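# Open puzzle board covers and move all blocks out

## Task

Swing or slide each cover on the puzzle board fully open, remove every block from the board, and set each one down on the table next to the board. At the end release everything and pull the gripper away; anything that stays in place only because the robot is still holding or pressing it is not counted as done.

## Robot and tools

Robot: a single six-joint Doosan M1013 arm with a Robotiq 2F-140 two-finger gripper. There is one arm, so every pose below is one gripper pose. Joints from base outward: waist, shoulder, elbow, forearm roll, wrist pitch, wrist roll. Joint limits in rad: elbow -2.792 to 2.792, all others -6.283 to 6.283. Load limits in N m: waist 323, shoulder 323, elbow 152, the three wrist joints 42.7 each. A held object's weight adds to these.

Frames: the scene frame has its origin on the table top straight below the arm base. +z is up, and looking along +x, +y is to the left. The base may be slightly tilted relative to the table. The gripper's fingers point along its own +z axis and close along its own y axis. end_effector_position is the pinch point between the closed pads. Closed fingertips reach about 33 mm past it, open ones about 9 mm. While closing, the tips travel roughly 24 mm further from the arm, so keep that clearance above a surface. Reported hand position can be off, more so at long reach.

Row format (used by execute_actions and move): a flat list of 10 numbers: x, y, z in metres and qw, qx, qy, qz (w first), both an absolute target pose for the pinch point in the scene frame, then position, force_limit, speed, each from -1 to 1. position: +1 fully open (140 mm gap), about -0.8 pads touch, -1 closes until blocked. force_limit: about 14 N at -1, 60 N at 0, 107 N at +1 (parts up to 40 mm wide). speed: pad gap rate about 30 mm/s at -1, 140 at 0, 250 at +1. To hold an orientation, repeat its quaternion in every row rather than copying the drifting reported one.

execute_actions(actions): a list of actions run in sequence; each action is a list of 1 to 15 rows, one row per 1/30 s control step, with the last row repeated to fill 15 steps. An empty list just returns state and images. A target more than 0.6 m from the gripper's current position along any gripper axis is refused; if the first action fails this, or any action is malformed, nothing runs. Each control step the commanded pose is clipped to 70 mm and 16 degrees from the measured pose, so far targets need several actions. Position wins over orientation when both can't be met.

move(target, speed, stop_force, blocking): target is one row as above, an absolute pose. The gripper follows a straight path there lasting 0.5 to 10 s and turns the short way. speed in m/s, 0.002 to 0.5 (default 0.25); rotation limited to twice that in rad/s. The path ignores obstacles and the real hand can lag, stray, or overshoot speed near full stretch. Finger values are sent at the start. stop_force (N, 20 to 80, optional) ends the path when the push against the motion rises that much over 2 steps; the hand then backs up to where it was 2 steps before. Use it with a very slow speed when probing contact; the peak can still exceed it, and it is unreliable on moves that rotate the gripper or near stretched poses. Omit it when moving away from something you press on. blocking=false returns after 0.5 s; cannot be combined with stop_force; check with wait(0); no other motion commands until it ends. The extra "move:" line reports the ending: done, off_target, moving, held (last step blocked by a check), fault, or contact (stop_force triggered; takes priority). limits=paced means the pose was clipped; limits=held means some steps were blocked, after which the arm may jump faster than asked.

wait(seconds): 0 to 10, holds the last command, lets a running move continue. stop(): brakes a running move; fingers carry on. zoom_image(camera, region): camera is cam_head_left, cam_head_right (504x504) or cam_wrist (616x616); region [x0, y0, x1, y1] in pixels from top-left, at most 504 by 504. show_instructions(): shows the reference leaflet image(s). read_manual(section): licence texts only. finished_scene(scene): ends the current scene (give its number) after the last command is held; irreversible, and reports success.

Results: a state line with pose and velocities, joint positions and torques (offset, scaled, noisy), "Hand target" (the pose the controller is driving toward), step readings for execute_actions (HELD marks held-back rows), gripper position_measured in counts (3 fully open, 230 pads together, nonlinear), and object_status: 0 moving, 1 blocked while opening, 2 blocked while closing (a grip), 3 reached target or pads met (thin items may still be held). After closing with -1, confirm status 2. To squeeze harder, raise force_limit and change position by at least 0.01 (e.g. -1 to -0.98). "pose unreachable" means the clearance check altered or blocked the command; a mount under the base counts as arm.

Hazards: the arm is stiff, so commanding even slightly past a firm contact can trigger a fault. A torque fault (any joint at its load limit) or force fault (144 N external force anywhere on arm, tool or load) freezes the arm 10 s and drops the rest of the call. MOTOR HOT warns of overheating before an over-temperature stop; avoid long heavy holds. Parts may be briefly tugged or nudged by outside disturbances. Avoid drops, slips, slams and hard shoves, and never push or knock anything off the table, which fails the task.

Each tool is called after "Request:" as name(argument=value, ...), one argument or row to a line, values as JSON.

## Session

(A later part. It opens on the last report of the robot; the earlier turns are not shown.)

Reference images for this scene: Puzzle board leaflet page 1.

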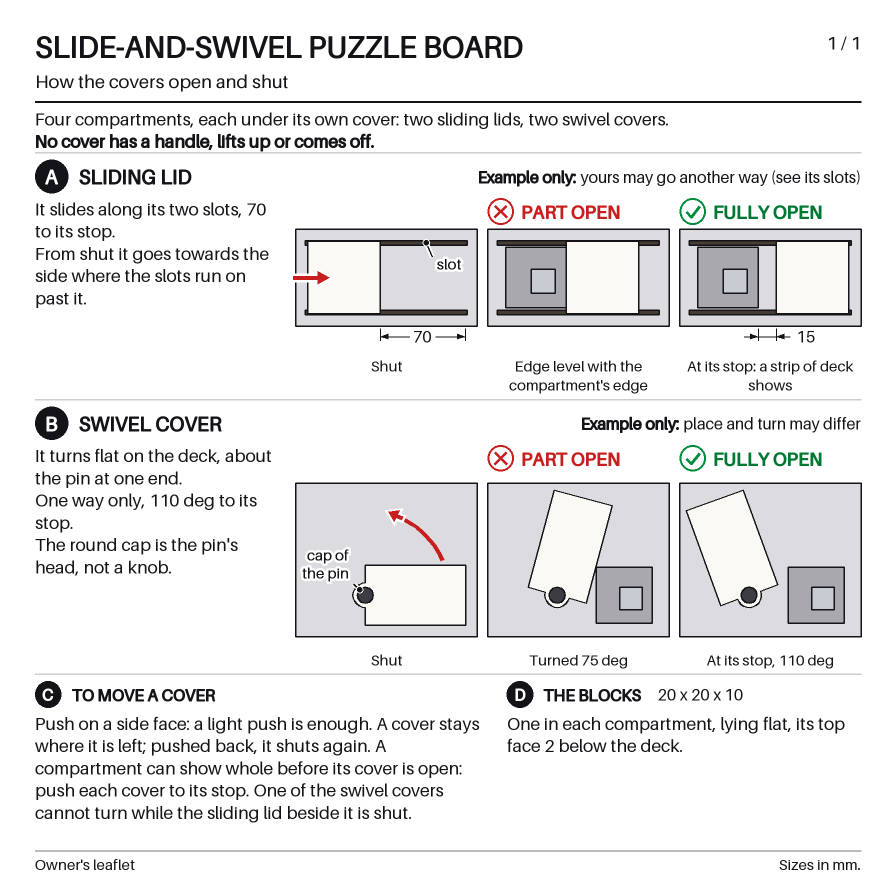

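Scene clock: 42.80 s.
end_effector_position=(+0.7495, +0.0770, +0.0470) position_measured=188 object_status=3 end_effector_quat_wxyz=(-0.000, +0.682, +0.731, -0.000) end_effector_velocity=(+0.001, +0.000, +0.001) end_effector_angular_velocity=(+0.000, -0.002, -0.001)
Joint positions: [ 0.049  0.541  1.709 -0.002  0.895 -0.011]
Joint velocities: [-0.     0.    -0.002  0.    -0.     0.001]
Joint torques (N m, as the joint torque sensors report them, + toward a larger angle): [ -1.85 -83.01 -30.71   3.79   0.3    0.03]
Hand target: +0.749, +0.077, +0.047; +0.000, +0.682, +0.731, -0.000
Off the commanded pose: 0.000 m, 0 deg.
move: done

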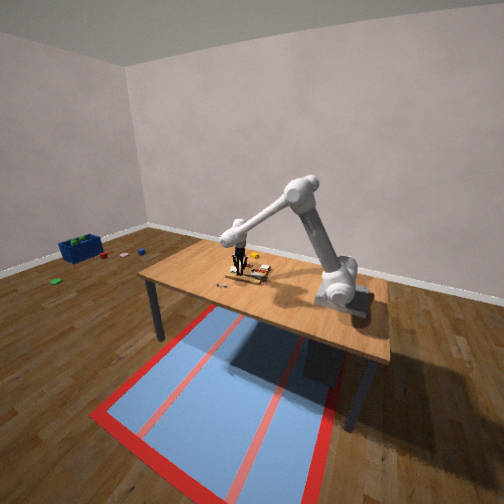

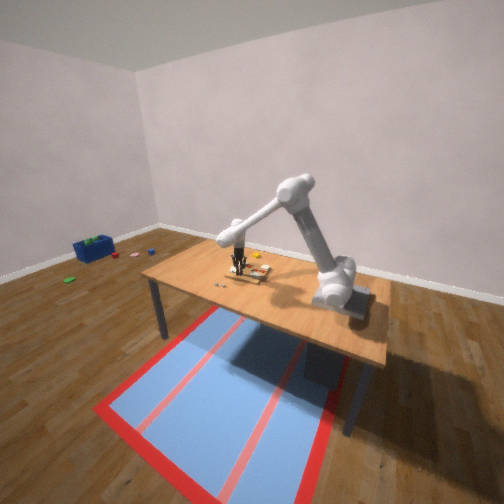

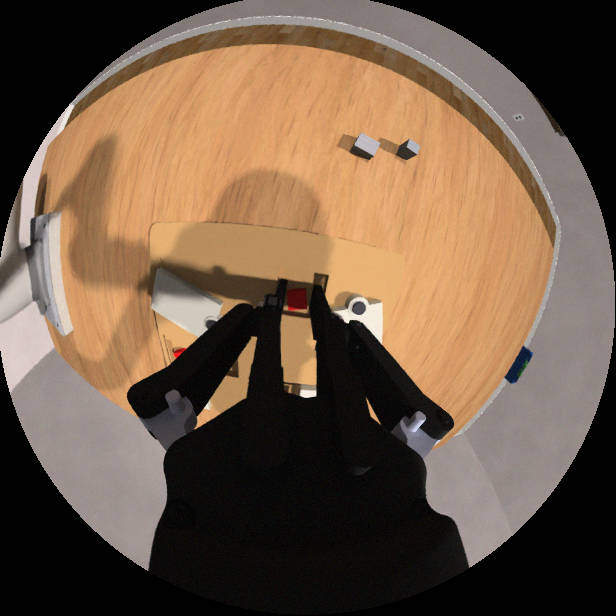

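In. Place on the +y side at (.68,.20).

Request:
move(
  target=[0.7485,0.075,0.047,0,0.682,0.731,0,-1,0,-0.5],
  speed=0.01,
)

Request:
move(
  target=[0.7485,0.075,0.08,0,0.682,0.731,0,-1,0,-0.5],
  speed=0.08,
)

Request:
move(
  target=[0.68,0.2,0.075,0,0.682,0.731,0,-1,0,-0.5],
)

Request:
move(
  target=[0.68,0.2,0.036,0,0.682,0.731,0,-1,0,-0.5],
  speed=0.04,
)

Request:
move(
  target=[0.68,0.2,0.036,0,0.682,0.731,0,-0.4,0,0],
)

Request:
move(
  target=[0.68,0.2,0.085,0,0.682,0.731,0,-0.4,0,0],
)

Request:
move(
  target=[0.68,-0.12,0.08,0,0.682,0.731,0,-1,0,0],
  speed=0.3,
)

Request:
zoom_image(
  camera="cam_wrist",
  region=[190,140,430,340],
)

Scene clock: 43.77 s.
end_effector_position=(+0.7485, +0.0750, +0.0470) position_measured=206 object_status=2 end_effector_quat_wxyz=(-0.000, +0.682, +0.731, +0.000) end_effector_velocity=(-0.001, +0.001, -0.000) end_effector_angular_velocity=(-0.000, +0.001, +0.001)
Joint positions: [ 0.047  0.54   1.712 -0.002  0.894 -0.013]
Joint velocities: [ 0.001  0.     0.001  0.    -0.     0.   ]
Joint torques (N m, as the joint torque sensors report them, + toward a larger angle): [ -6.01 -73.19 -24.1    2.14   1.    -0.05]
Hand target: +0.749, +0.075, +0.047; -0.000, +0.682, +0.731, +0.000
Off the commanded pose: 0.000 m, 0 deg.
move: done

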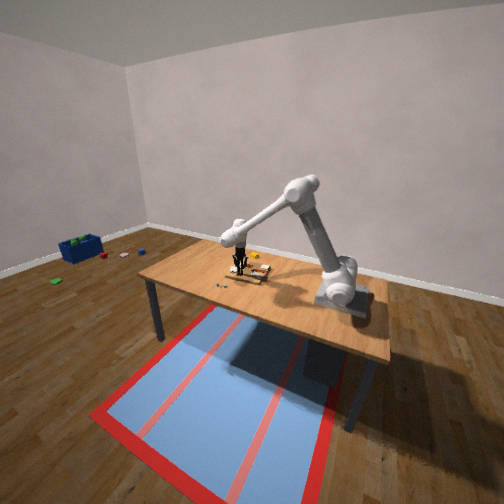

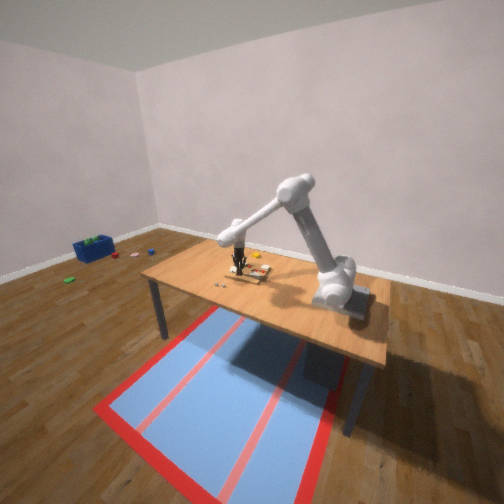

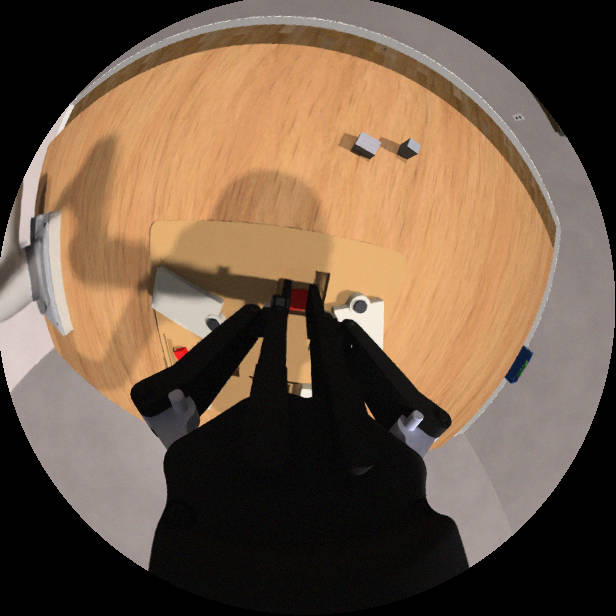

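Scene clock: 44.50 s.
end_effector_position=(+0.7485, +0.0749, +0.0801) position_measured=206 object_status=2 end_effector_quat_wxyz=(+0.000, +0.682, +0.731, +0.000) end_effector_velocity=(-0.000, +0.000, -0.000) end_effector_angular_velocity=(+0.000, +0.001, -0.001)
Joint positions: [ 0.047  0.507  1.693 -0.002  0.946 -0.013]
Joint velocities: [ 0.     0.     0.001  0.    -0.     0.001]
Joint torques (N m, as the joint torque sensors report them, + toward a larger angle): [ -0.53 -79.12 -33.4    3.58  -0.08   0.22]
Hand target: +0.749, +0.075, +0.080; -0.000, +0.682, +0.731, +0.000
Off the commanded pose: 0.000 m, 0 deg.
move: done

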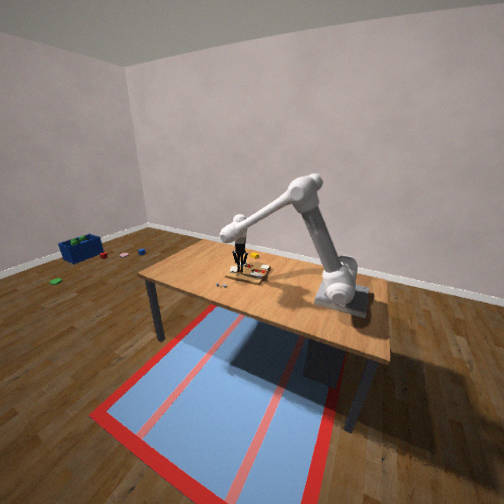

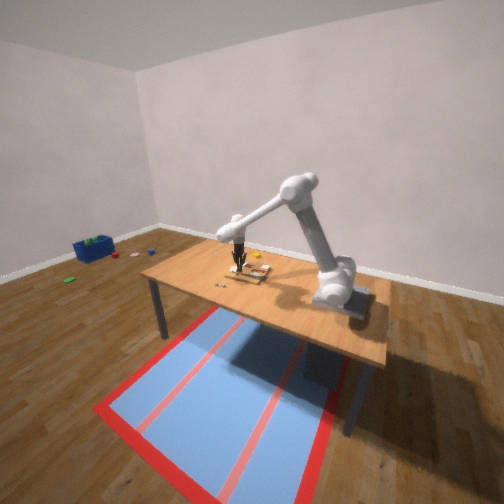

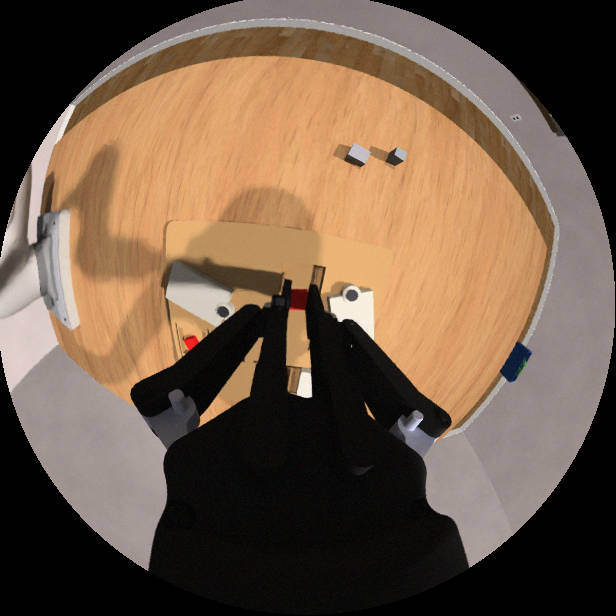

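Scene clock: 45.43 s.
end_effector_position=(+0.6799, +0.2000, +0.0751) position_measured=206 object_status=2 end_effector_quat_wxyz=(+0.000, +0.682, +0.731, -0.000) end_effector_velocity=(-0.000, -0.001, -0.000) end_effector_angular_velocity=(-0.001, +0.001, +0.000)
Joint positions: [ 0.23   0.456  1.789 -0.001  0.902  0.169]
Joint velocities: [-0.001 -0.     0.001 -0.     0.    -0.   ]
Joint torques (N m, as the joint torque sensors report them, + toward a larger angle): [ -3.65 -74.27 -31.73   3.2    0.1   -0.04]
Hand target: +0.680, +0.200, +0.075; +0.000, +0.682, +0.731, -0.000
Off the commanded pose: 0.000 m, 0 deg.
move: done

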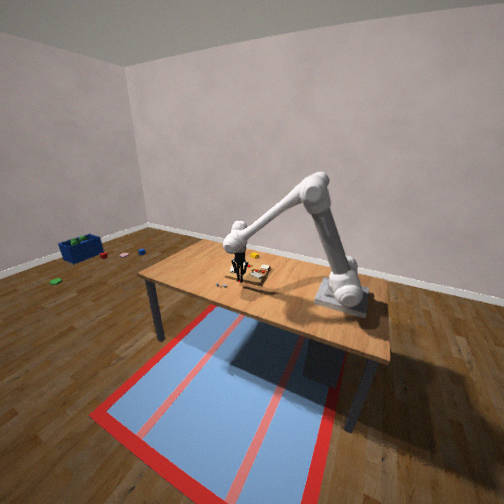

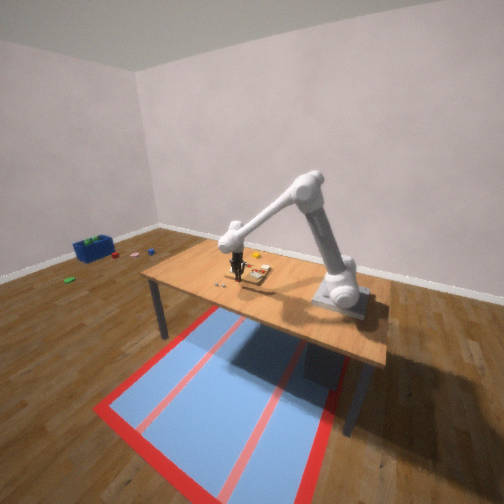

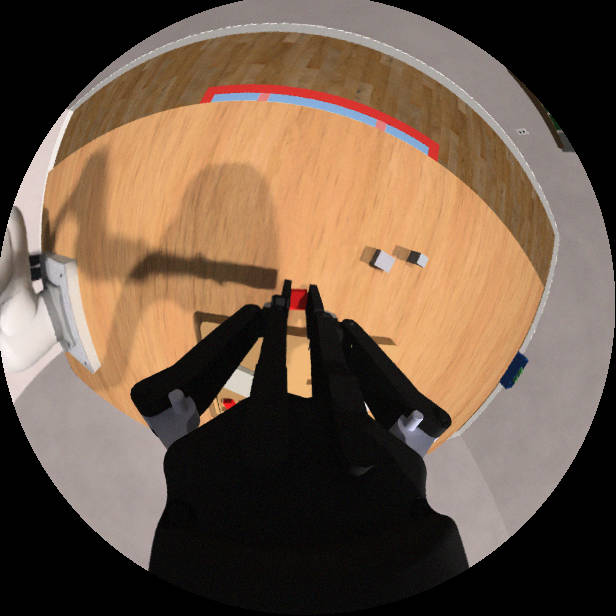

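Scene clock: 46.63 s.
end_effector_position=(+0.6799, +0.2001, +0.0360) position_measured=206 object_status=2 end_effector_quat_wxyz=(-0.000, +0.682, +0.731, +0.000) end_effector_velocity=(+0.001, +0.001, +0.000) end_effector_angular_velocity=(+0.000, -0.001, -0.001)
Joint positions: [ 0.23   0.497  1.811 -0.001  0.838  0.169]
Joint velocities: [ 0.    -0.    -0.001 -0.    -0.     0.001]
Joint torques (N m, as the joint torque sensors report them, + toward a larger angle): [ -7.31 -79.55 -30.13   0.92   0.91  -0.04]
Hand target: +0.680, +0.200, +0.036; +0.000, +0.682, +0.731, -0.000
Off the commanded pose: 0.000 m, 0 deg.
move: done

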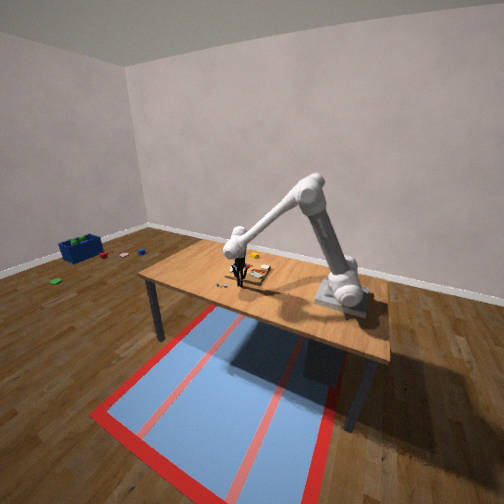

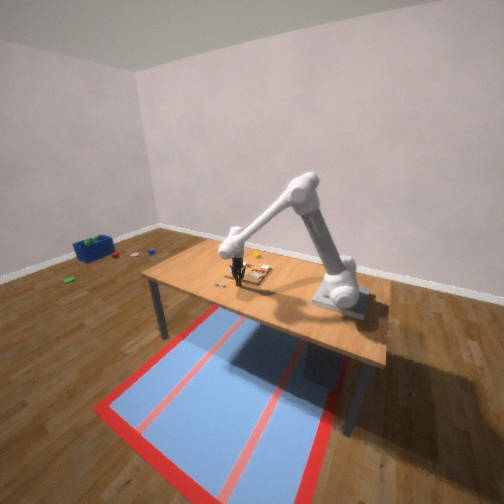

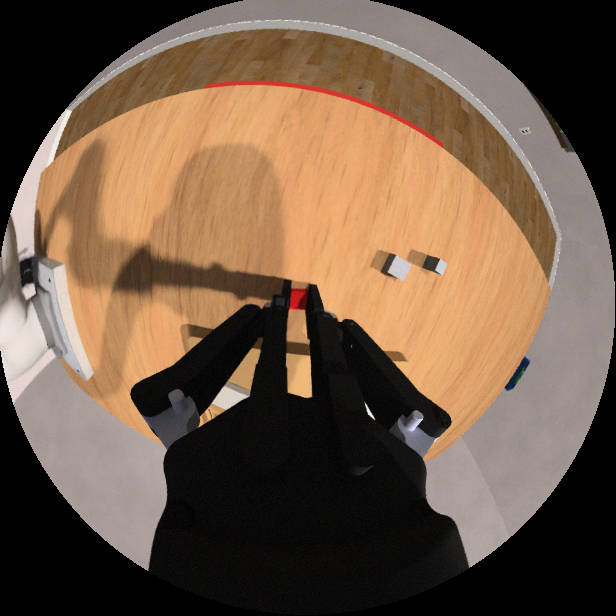

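Scene clock: 47.33 s.
end_effector_position=(+0.6800, +0.2000, +0.0360) position_measured=179 object_status=3 end_effector_quat_wxyz=(-0.000, +0.682, +0.731, -0.000) end_effector_velocity=(+0.000, +0.001, +0.001) end_effector_angular_velocity=(+0.000, +0.000, +0.001)
Joint positions: [ 0.23   0.497  1.811 -0.001  0.838  0.169]
Joint velocities: [ 0.001  0.    -0.001  0.     0.001 -0.   ]
Joint torques (N m, as the joint torque sensors report them, + toward a larger angle): [ -2.11 -75.03 -29.65   3.63   0.34  -0.11]
Hand target: +0.680, +0.200, +0.036; +0.000, +0.682, +0.731, +0.000
Off the commanded pose: 0.000 m, 0 deg.
move: done

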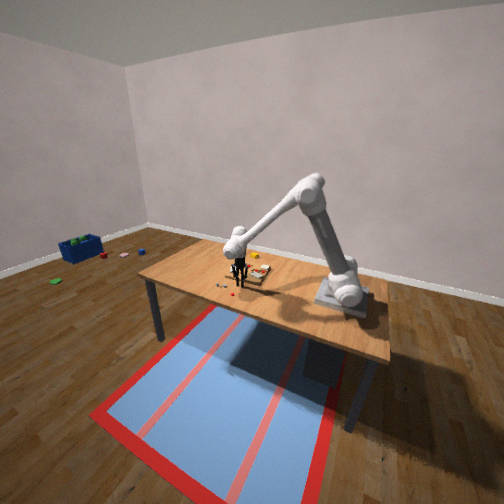

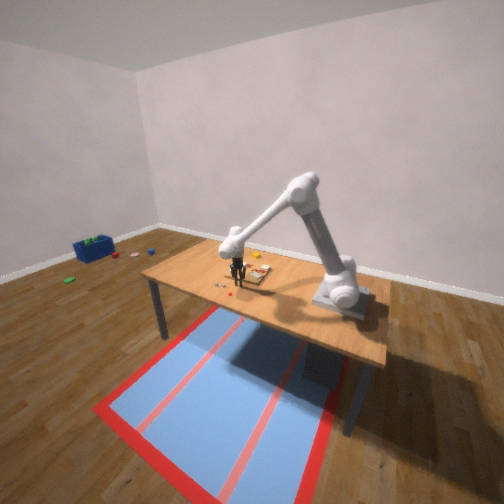

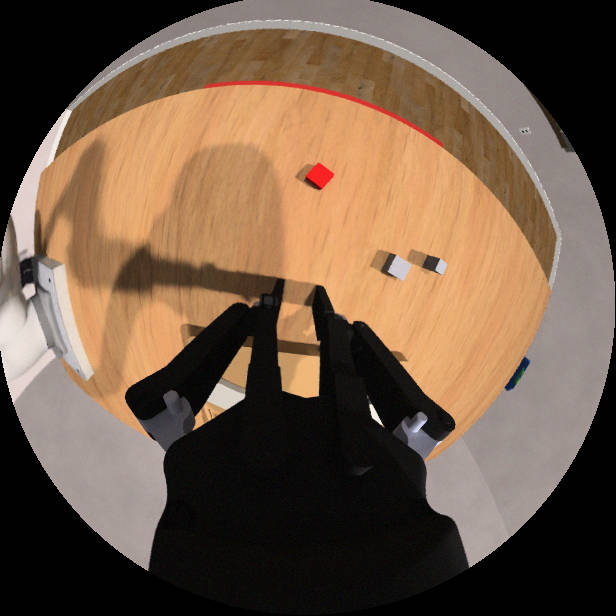

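Scene clock: 48.03 s.
end_effector_position=(+0.6800, +0.1999, +0.0850) position_measured=179 object_status=3 end_effector_quat_wxyz=(+0.000, +0.682, +0.731, -0.000) end_effector_velocity=(-0.000, -0.000, -0.000) end_effector_angular_velocity=(+0.001, +0.001, -0.001)
Joint positions: [ 0.23   0.446  1.782 -0.001  0.918  0.169]
Joint velocities: [-0.001 -0.     0.001  0.002 -0.    -0.001]
Joint torques (N m, as the joint torque sensors report them, + toward a larger angle): [ -2.39 -73.78 -30.56   3.46   0.22  -0.05]
Hand target: +0.680, +0.200, +0.085; -0.000, +0.682, +0.731, +0.000
Off the commanded pose: 0.000 m, 0 deg.
move: done

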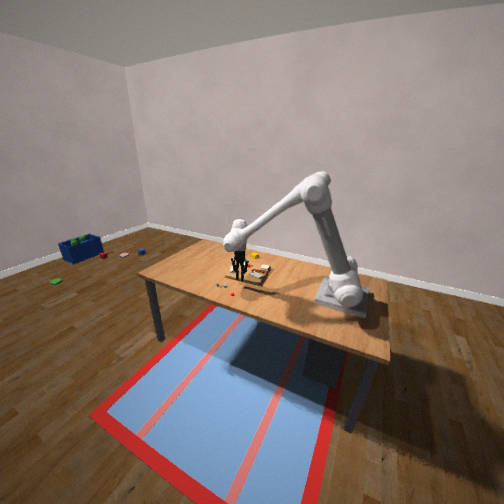

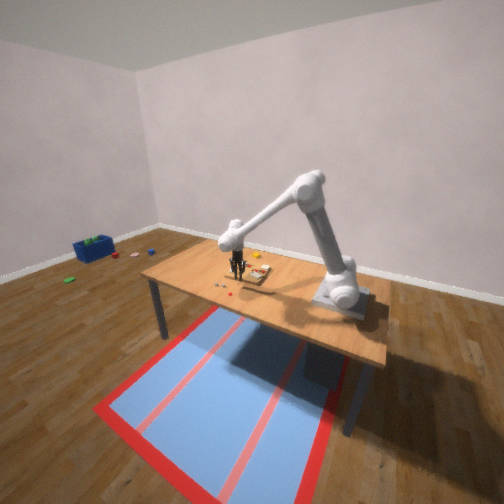

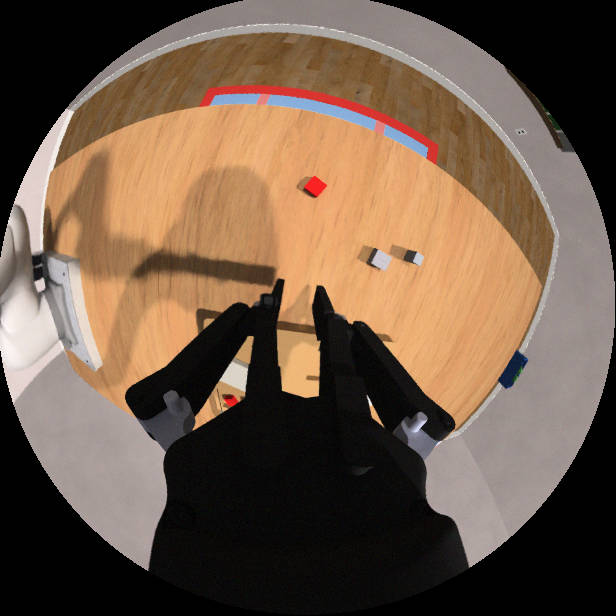

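Scene clock: 49.47 s.
end_effector_position=(+0.6803, -0.1200, +0.0800) position_measured=233 object_status=3 end_effector_quat_wxyz=(-0.000, +0.682, +0.731, +0.000) end_effector_velocity=(+0.002, -0.001, +0.001) end_effector_angular_velocity=(-0.000, -0.002, -0.001)
Joint positions: [-0.231  0.426  1.823 -0.003  0.896 -0.291]
Joint velocities: [-0.     0.    -0.003  0.     0.001  0.   ]
Joint torques (N m, as the joint torque sensors report them, + toward a larger angle): [ -0.81 -72.21 -29.62   3.46  -0.15   0.24]
Hand target: +0.680, -0.120, +0.080; -0.000, +0.682, +0.731, +0.000
Off the commanded pose: 0.000 m, 0 deg.
move: done

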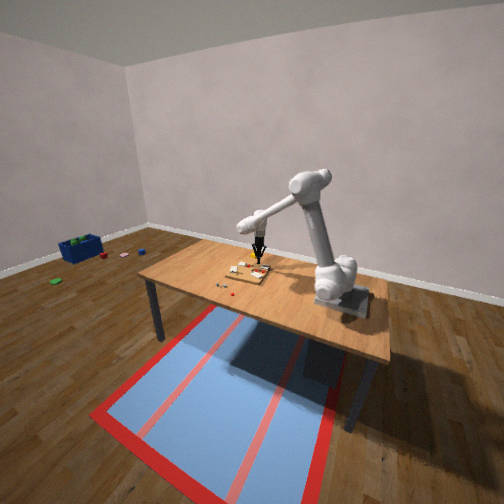

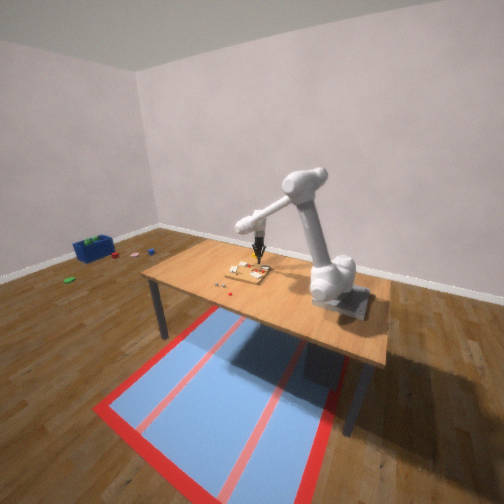

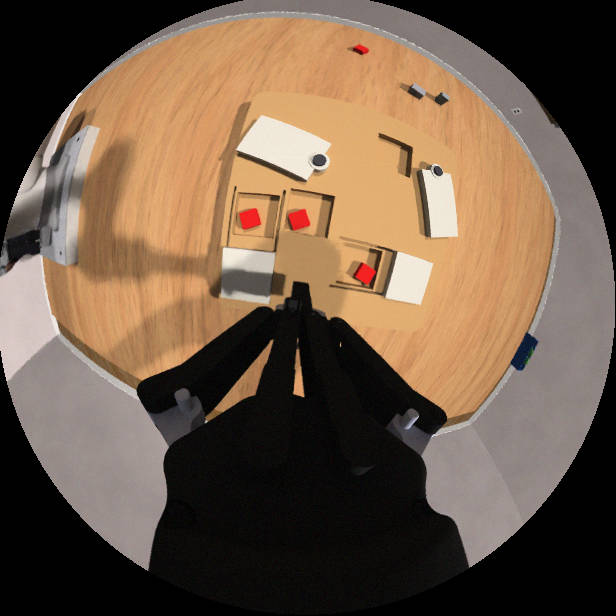

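Region (190, 140, 430, 340) of cam_wrist's 616x616 image, scaled by 2.100, with more detail than that image has.

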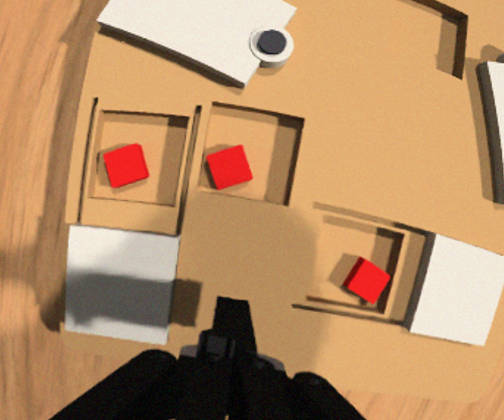

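Request:
move(
  target=[0.755,-0.085,0.062,0,0.76,0.649,0,-0.47,0,0],
  speed=0.15,
)

Request:
zoom_image(
  camera="cam_wrist",
  region=[220,200,380,360],
)

Scene clock: 50.67 s.
end_effector_position=(+0.7549, -0.0849, +0.0619) position_measured=188 object_status=3 end_effector_quat_wxyz=(+0.000, +0.760, +0.649, -0.000) end_effector_velocity=(-0.001, -0.000, -0.001) end_effector_angular_velocity=(+0.000, +0.001, -0.003)
Joint positions: [-0.164  0.534  1.687 -0.003  0.924  0.003]
Joint velocities: [-0.     0.     0.001  0.     0.     0.002]
Joint torques (N m, as the joint torque sensors report them, + toward a larger angle): [ -3.24 -82.58 -31.77   3.5    0.3    0.49]
Hand target: +0.755, -0.085, +0.062; +0.000, +0.760, +0.649, -0.000
Off the commanded pose: 0.000 m, 0 deg.
move: done

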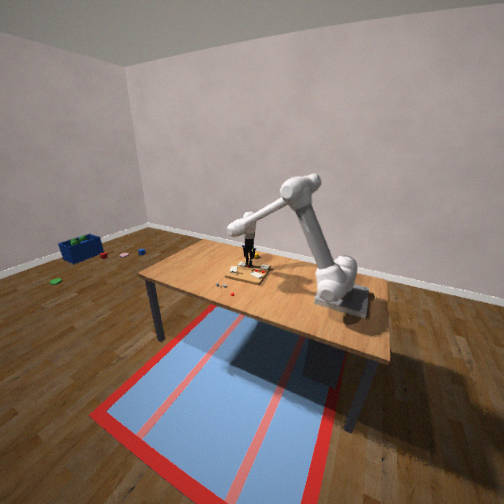

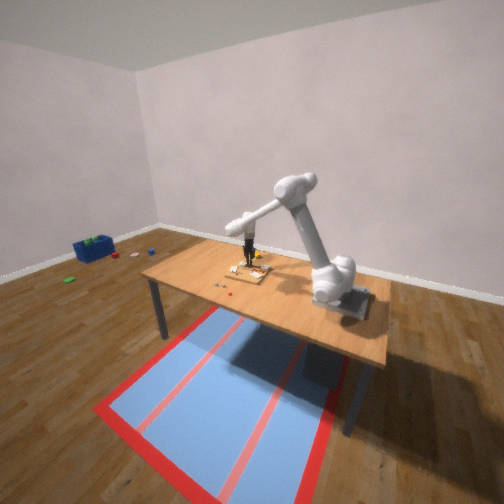

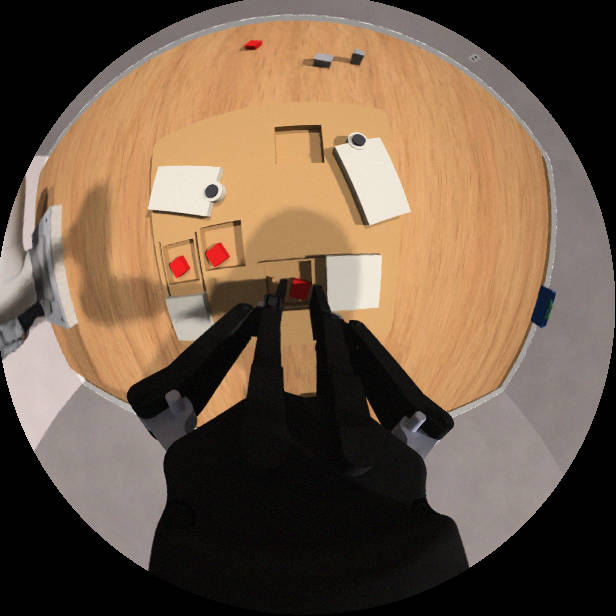

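Region (220, 200, 380, 360) of cam_wrist's 616x616 image, scaled by 3.150, with more detail than that image has.

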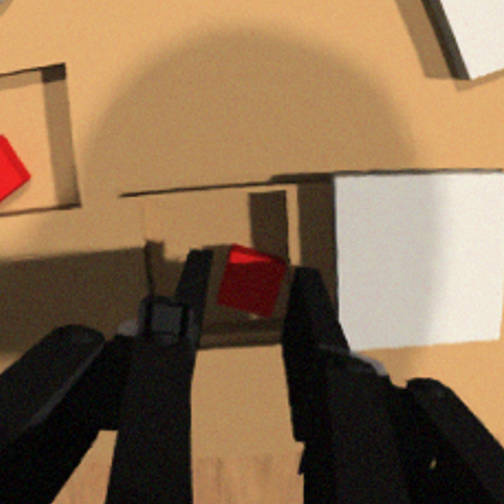

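Request:
move(
  target=[0.755,-0.08,0.058,0,0.793,0.609,0,-1,0,0],
  speed=0.05,
)

Request:
move(
  target=[0.755,-0.08,0.0548,0,0.793,0.609,0,-1,0,0],
  speed=0.003,
  stop_force=20,
)

Request:
move(
  target=[0.7445,-0.077,0.0548,0,0.682,0.731,0,-1,0,0],
  speed=0.1,
)

Request:
move(
  target=[0.7445,-0.077,0.059,0,0.682,0.731,0,-1,0,0],
)

Request:
move(
  target=[0.7445,-0.077,0.059,0,0.682,0.731,0,-0.49,0,0],
)

Request:
zoom_image(
  camera="cam_wrist",
  region=[220,200,380,360],
)

Scene clock: 52.27 s.
end_effector_position=(+0.7550, -0.0800, +0.0580) position_measured=233 object_status=3 end_effector_quat_wxyz=(-0.000, +0.793, +0.609, +0.000) end_effector_velocity=(-0.000, +0.000, -0.000) end_effector_angular_velocity=(-0.000, +0.001, +0.001)
Joint positions: [-0.158  0.537  1.691 -0.003  0.918  0.113]
Joint velocities: [ 0.     0.     0.    -0.     0.    -0.001]
Joint torques (N m, as the joint torque sensors report them, + toward a larger angle): [ -1.93 -83.72 -31.78   3.6   -0.02   0.18]
Hand target: +0.755, -0.080, +0.058; +0.000, +0.793, +0.609, -0.000
Off the commanded pose: 0.000 m, 0 deg.
move: done

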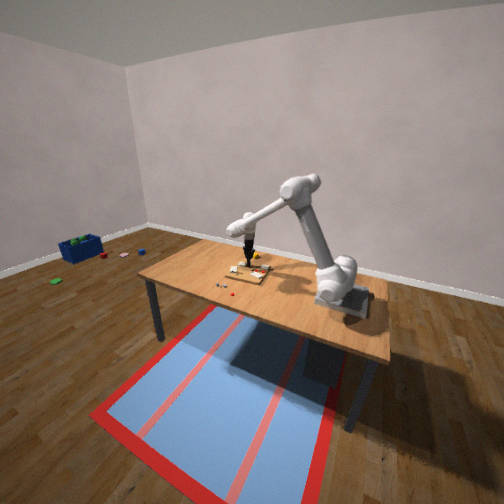

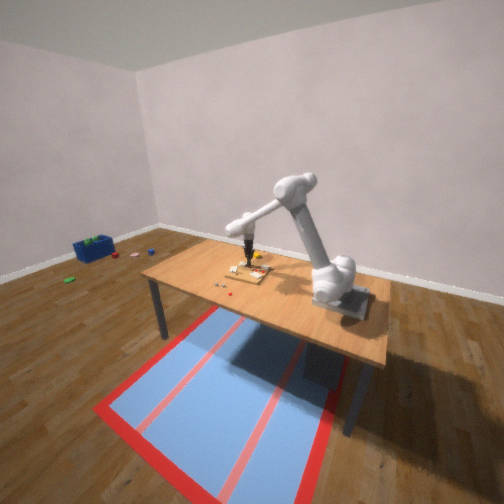

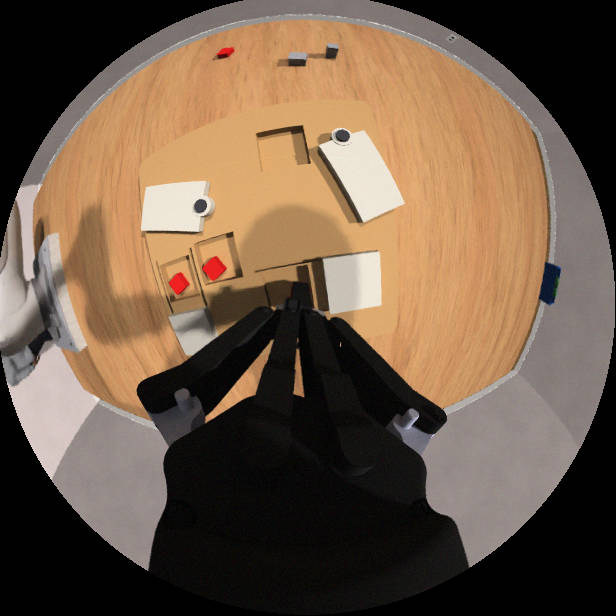

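Scene clock: 53.53 s.
end_effector_position=(+0.7550, -0.0800, +0.0548) position_measured=233 object_status=3 end_effector_quat_wxyz=(+0.000, +0.793, +0.609, +0.000) end_effector_velocity=(+0.001, -0.002, +0.001) end_effector_angular_velocity=(-0.001, -0.001, -0.002)
Joint positions: [-0.158  0.54   1.692 -0.003  0.913  0.113]
Joint velocities: [-0.002  0.    -0.002 -0.001  0.001  0.   ]
Joint torques (N m, as the joint torque sensors report them, + toward a larger angle): [ -1.63 -67.83 -25.93   3.35  -1.5   -0.01]
Hand target: +0.755, -0.080, +0.055; +0.000, +0.793, +0.609, -0.000
Off the commanded pose: 0.000 m, 0 deg.
move: done

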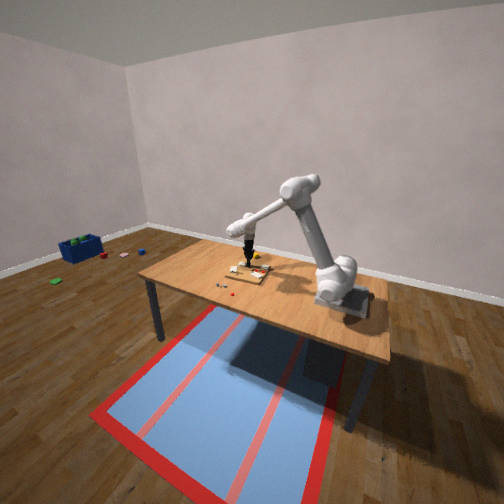

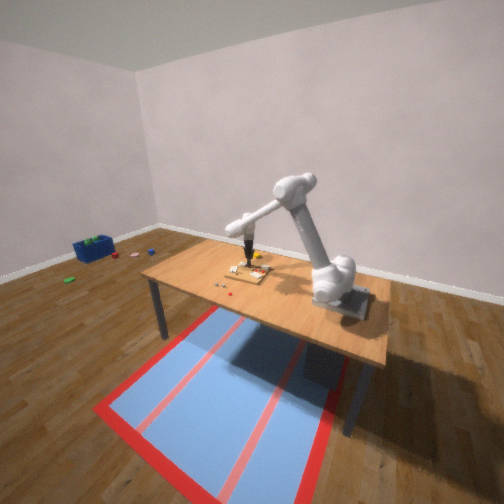

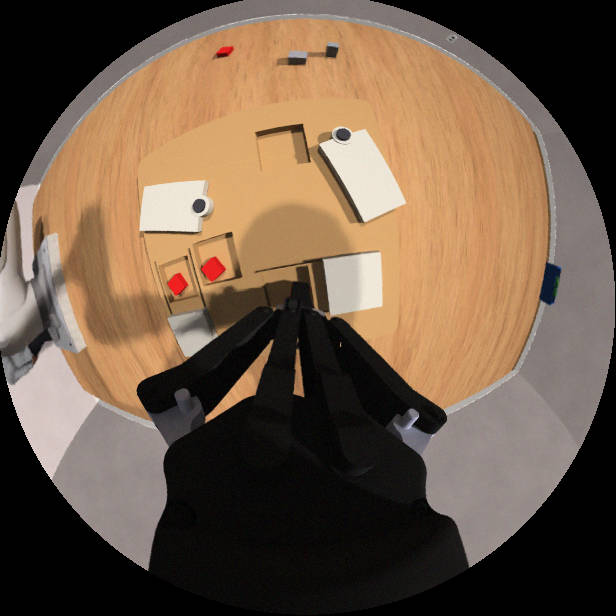

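Scene clock: 55.43 s.
end_effector_position=(+0.7445, -0.0770, +0.0548) position_measured=233 object_status=3 end_effector_quat_wxyz=(+0.000, +0.682, +0.731, -0.000) end_effector_velocity=(-0.000, -0.000, +0.000) end_effector_angular_velocity=(-0.000, +0.000, +0.001)
Joint positions: [-0.156  0.527  1.716 -0.004  0.903 -0.215]
Joint velocities: [-0.     0.    -0.    -0.     0.    -0.001]
Joint torques (N m, as the joint torque sensors report them, + toward a larger angle): [ -0.31 -68.38 -18.52   3.56   2.94   0.18]
Hand target: +0.744, -0.077, +0.055; +0.000, +0.682, +0.731, -0.000
Off the commanded pose: 0.000 m, 0 deg.
move: done

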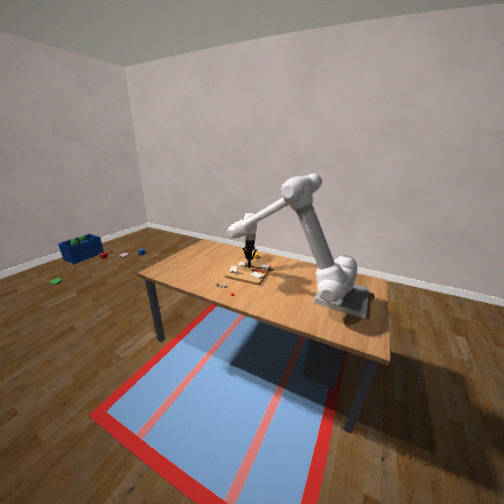

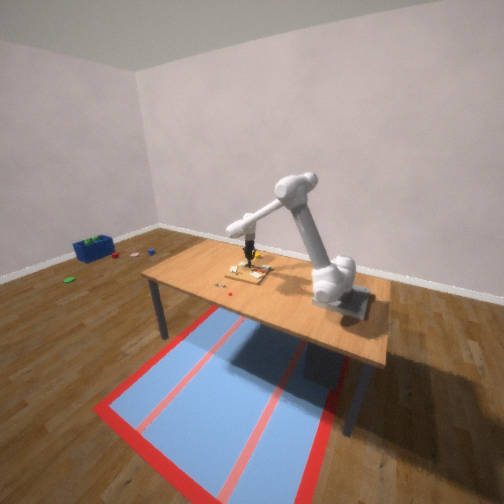

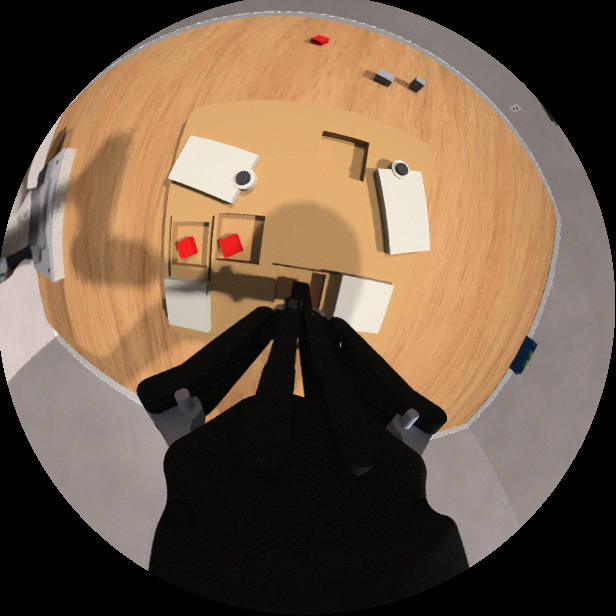

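Scene clock: 56.13 s.
end_effector_position=(+0.7445, -0.0770, +0.0590) position_measured=233 object_status=3 end_effector_quat_wxyz=(-0.000, +0.682, +0.731, -0.000) end_effector_velocity=(+0.000, +0.000, +0.000) end_effector_angular_velocity=(-0.000, -0.000, +0.001)
Joint positions: [-0.156  0.522  1.714 -0.003  0.91  -0.215]
Joint velocities: [ 0. -0. -0. -0.  0. -0.]
Joint torques (N m, as the joint torque sensors report them, + toward a larger angle): [ -1.43 -77.95 -31.13   3.62   0.14   0.35]
Hand target: +0.745, -0.077, +0.059; -0.000, +0.682, +0.731, +0.000
Off the commanded pose: 0.000 m, 0 deg.
move: done

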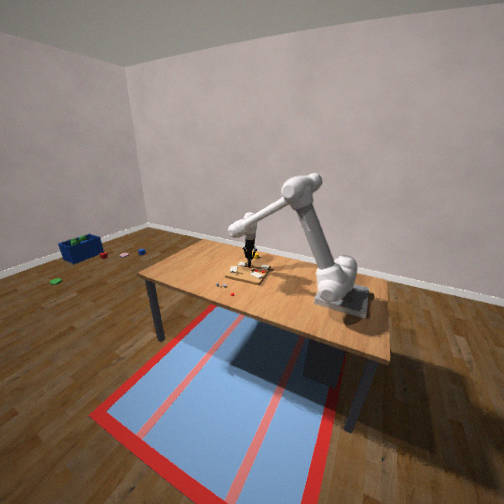

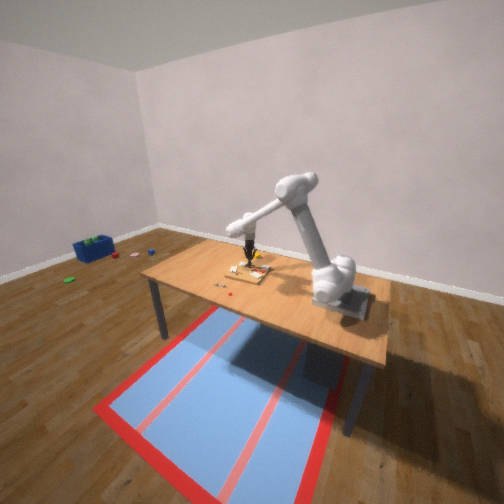

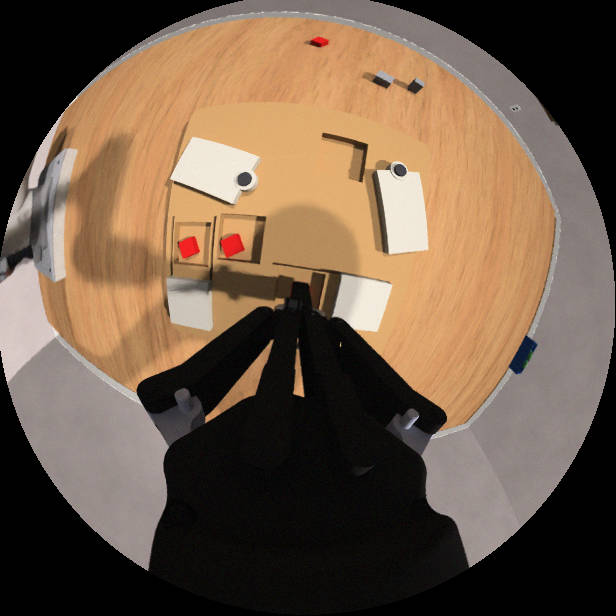

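Scene clock: 56.83 s.
end_effector_position=(+0.7445, -0.0770, +0.0590) position_measured=191 object_status=3 end_effector_quat_wxyz=(-0.000, +0.682, +0.731, +0.000) end_effector_velocity=(-0.000, +0.000, -0.000) end_effector_angular_velocity=(-0.000, -0.000, +0.001)
Joint positions: [-0.156  0.522  1.714 -0.003  0.91  -0.215]
Joint velocities: [ 0.     0.     0.    -0.    -0.001 -0.   ]
Joint torques (N m, as the joint torque sensors report them, + toward a larger angle): [ -2.09 -81.72 -30.58   3.28   0.15   0.12]
Hand target: +0.745, -0.077, +0.059; -0.000, +0.682, +0.731, -0.000
Off the commanded pose: 0.000 m, 0 deg.
move: done

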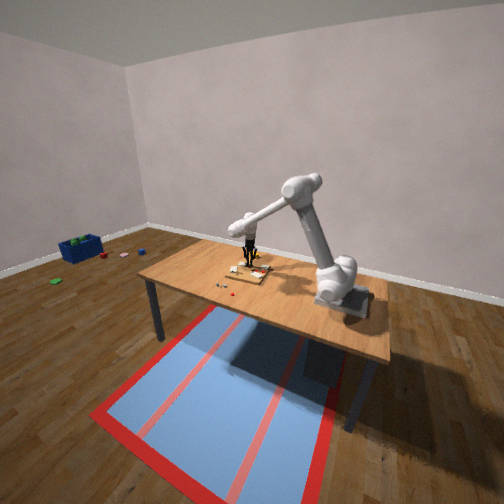

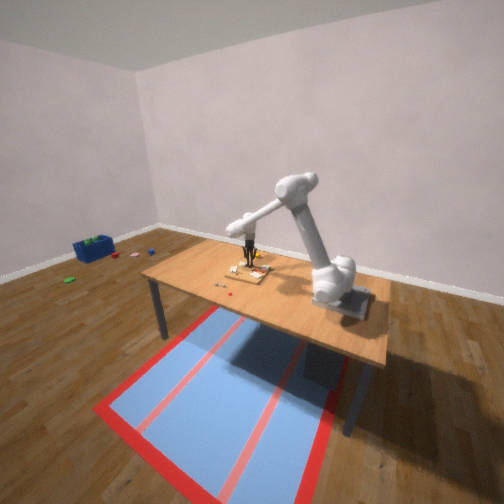

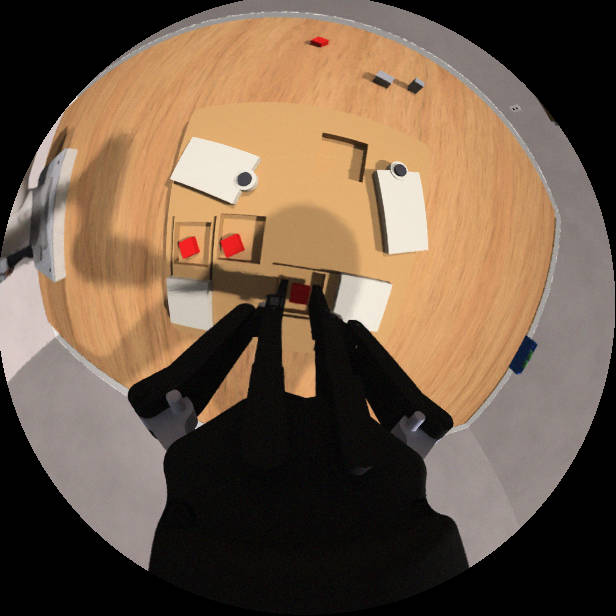

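Region (220, 200, 380, 360) of cam_wrist's 616x616 image, scaled by 3.150, with more detail than that image has.

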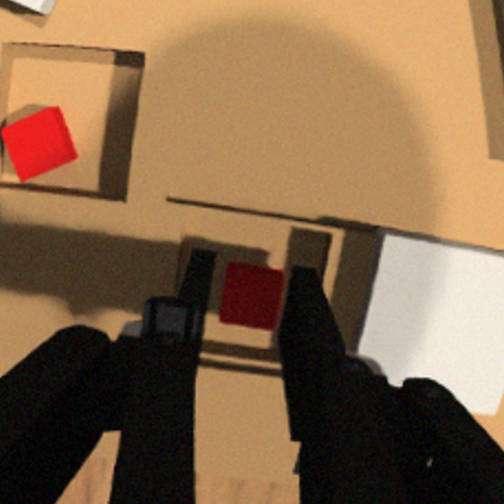

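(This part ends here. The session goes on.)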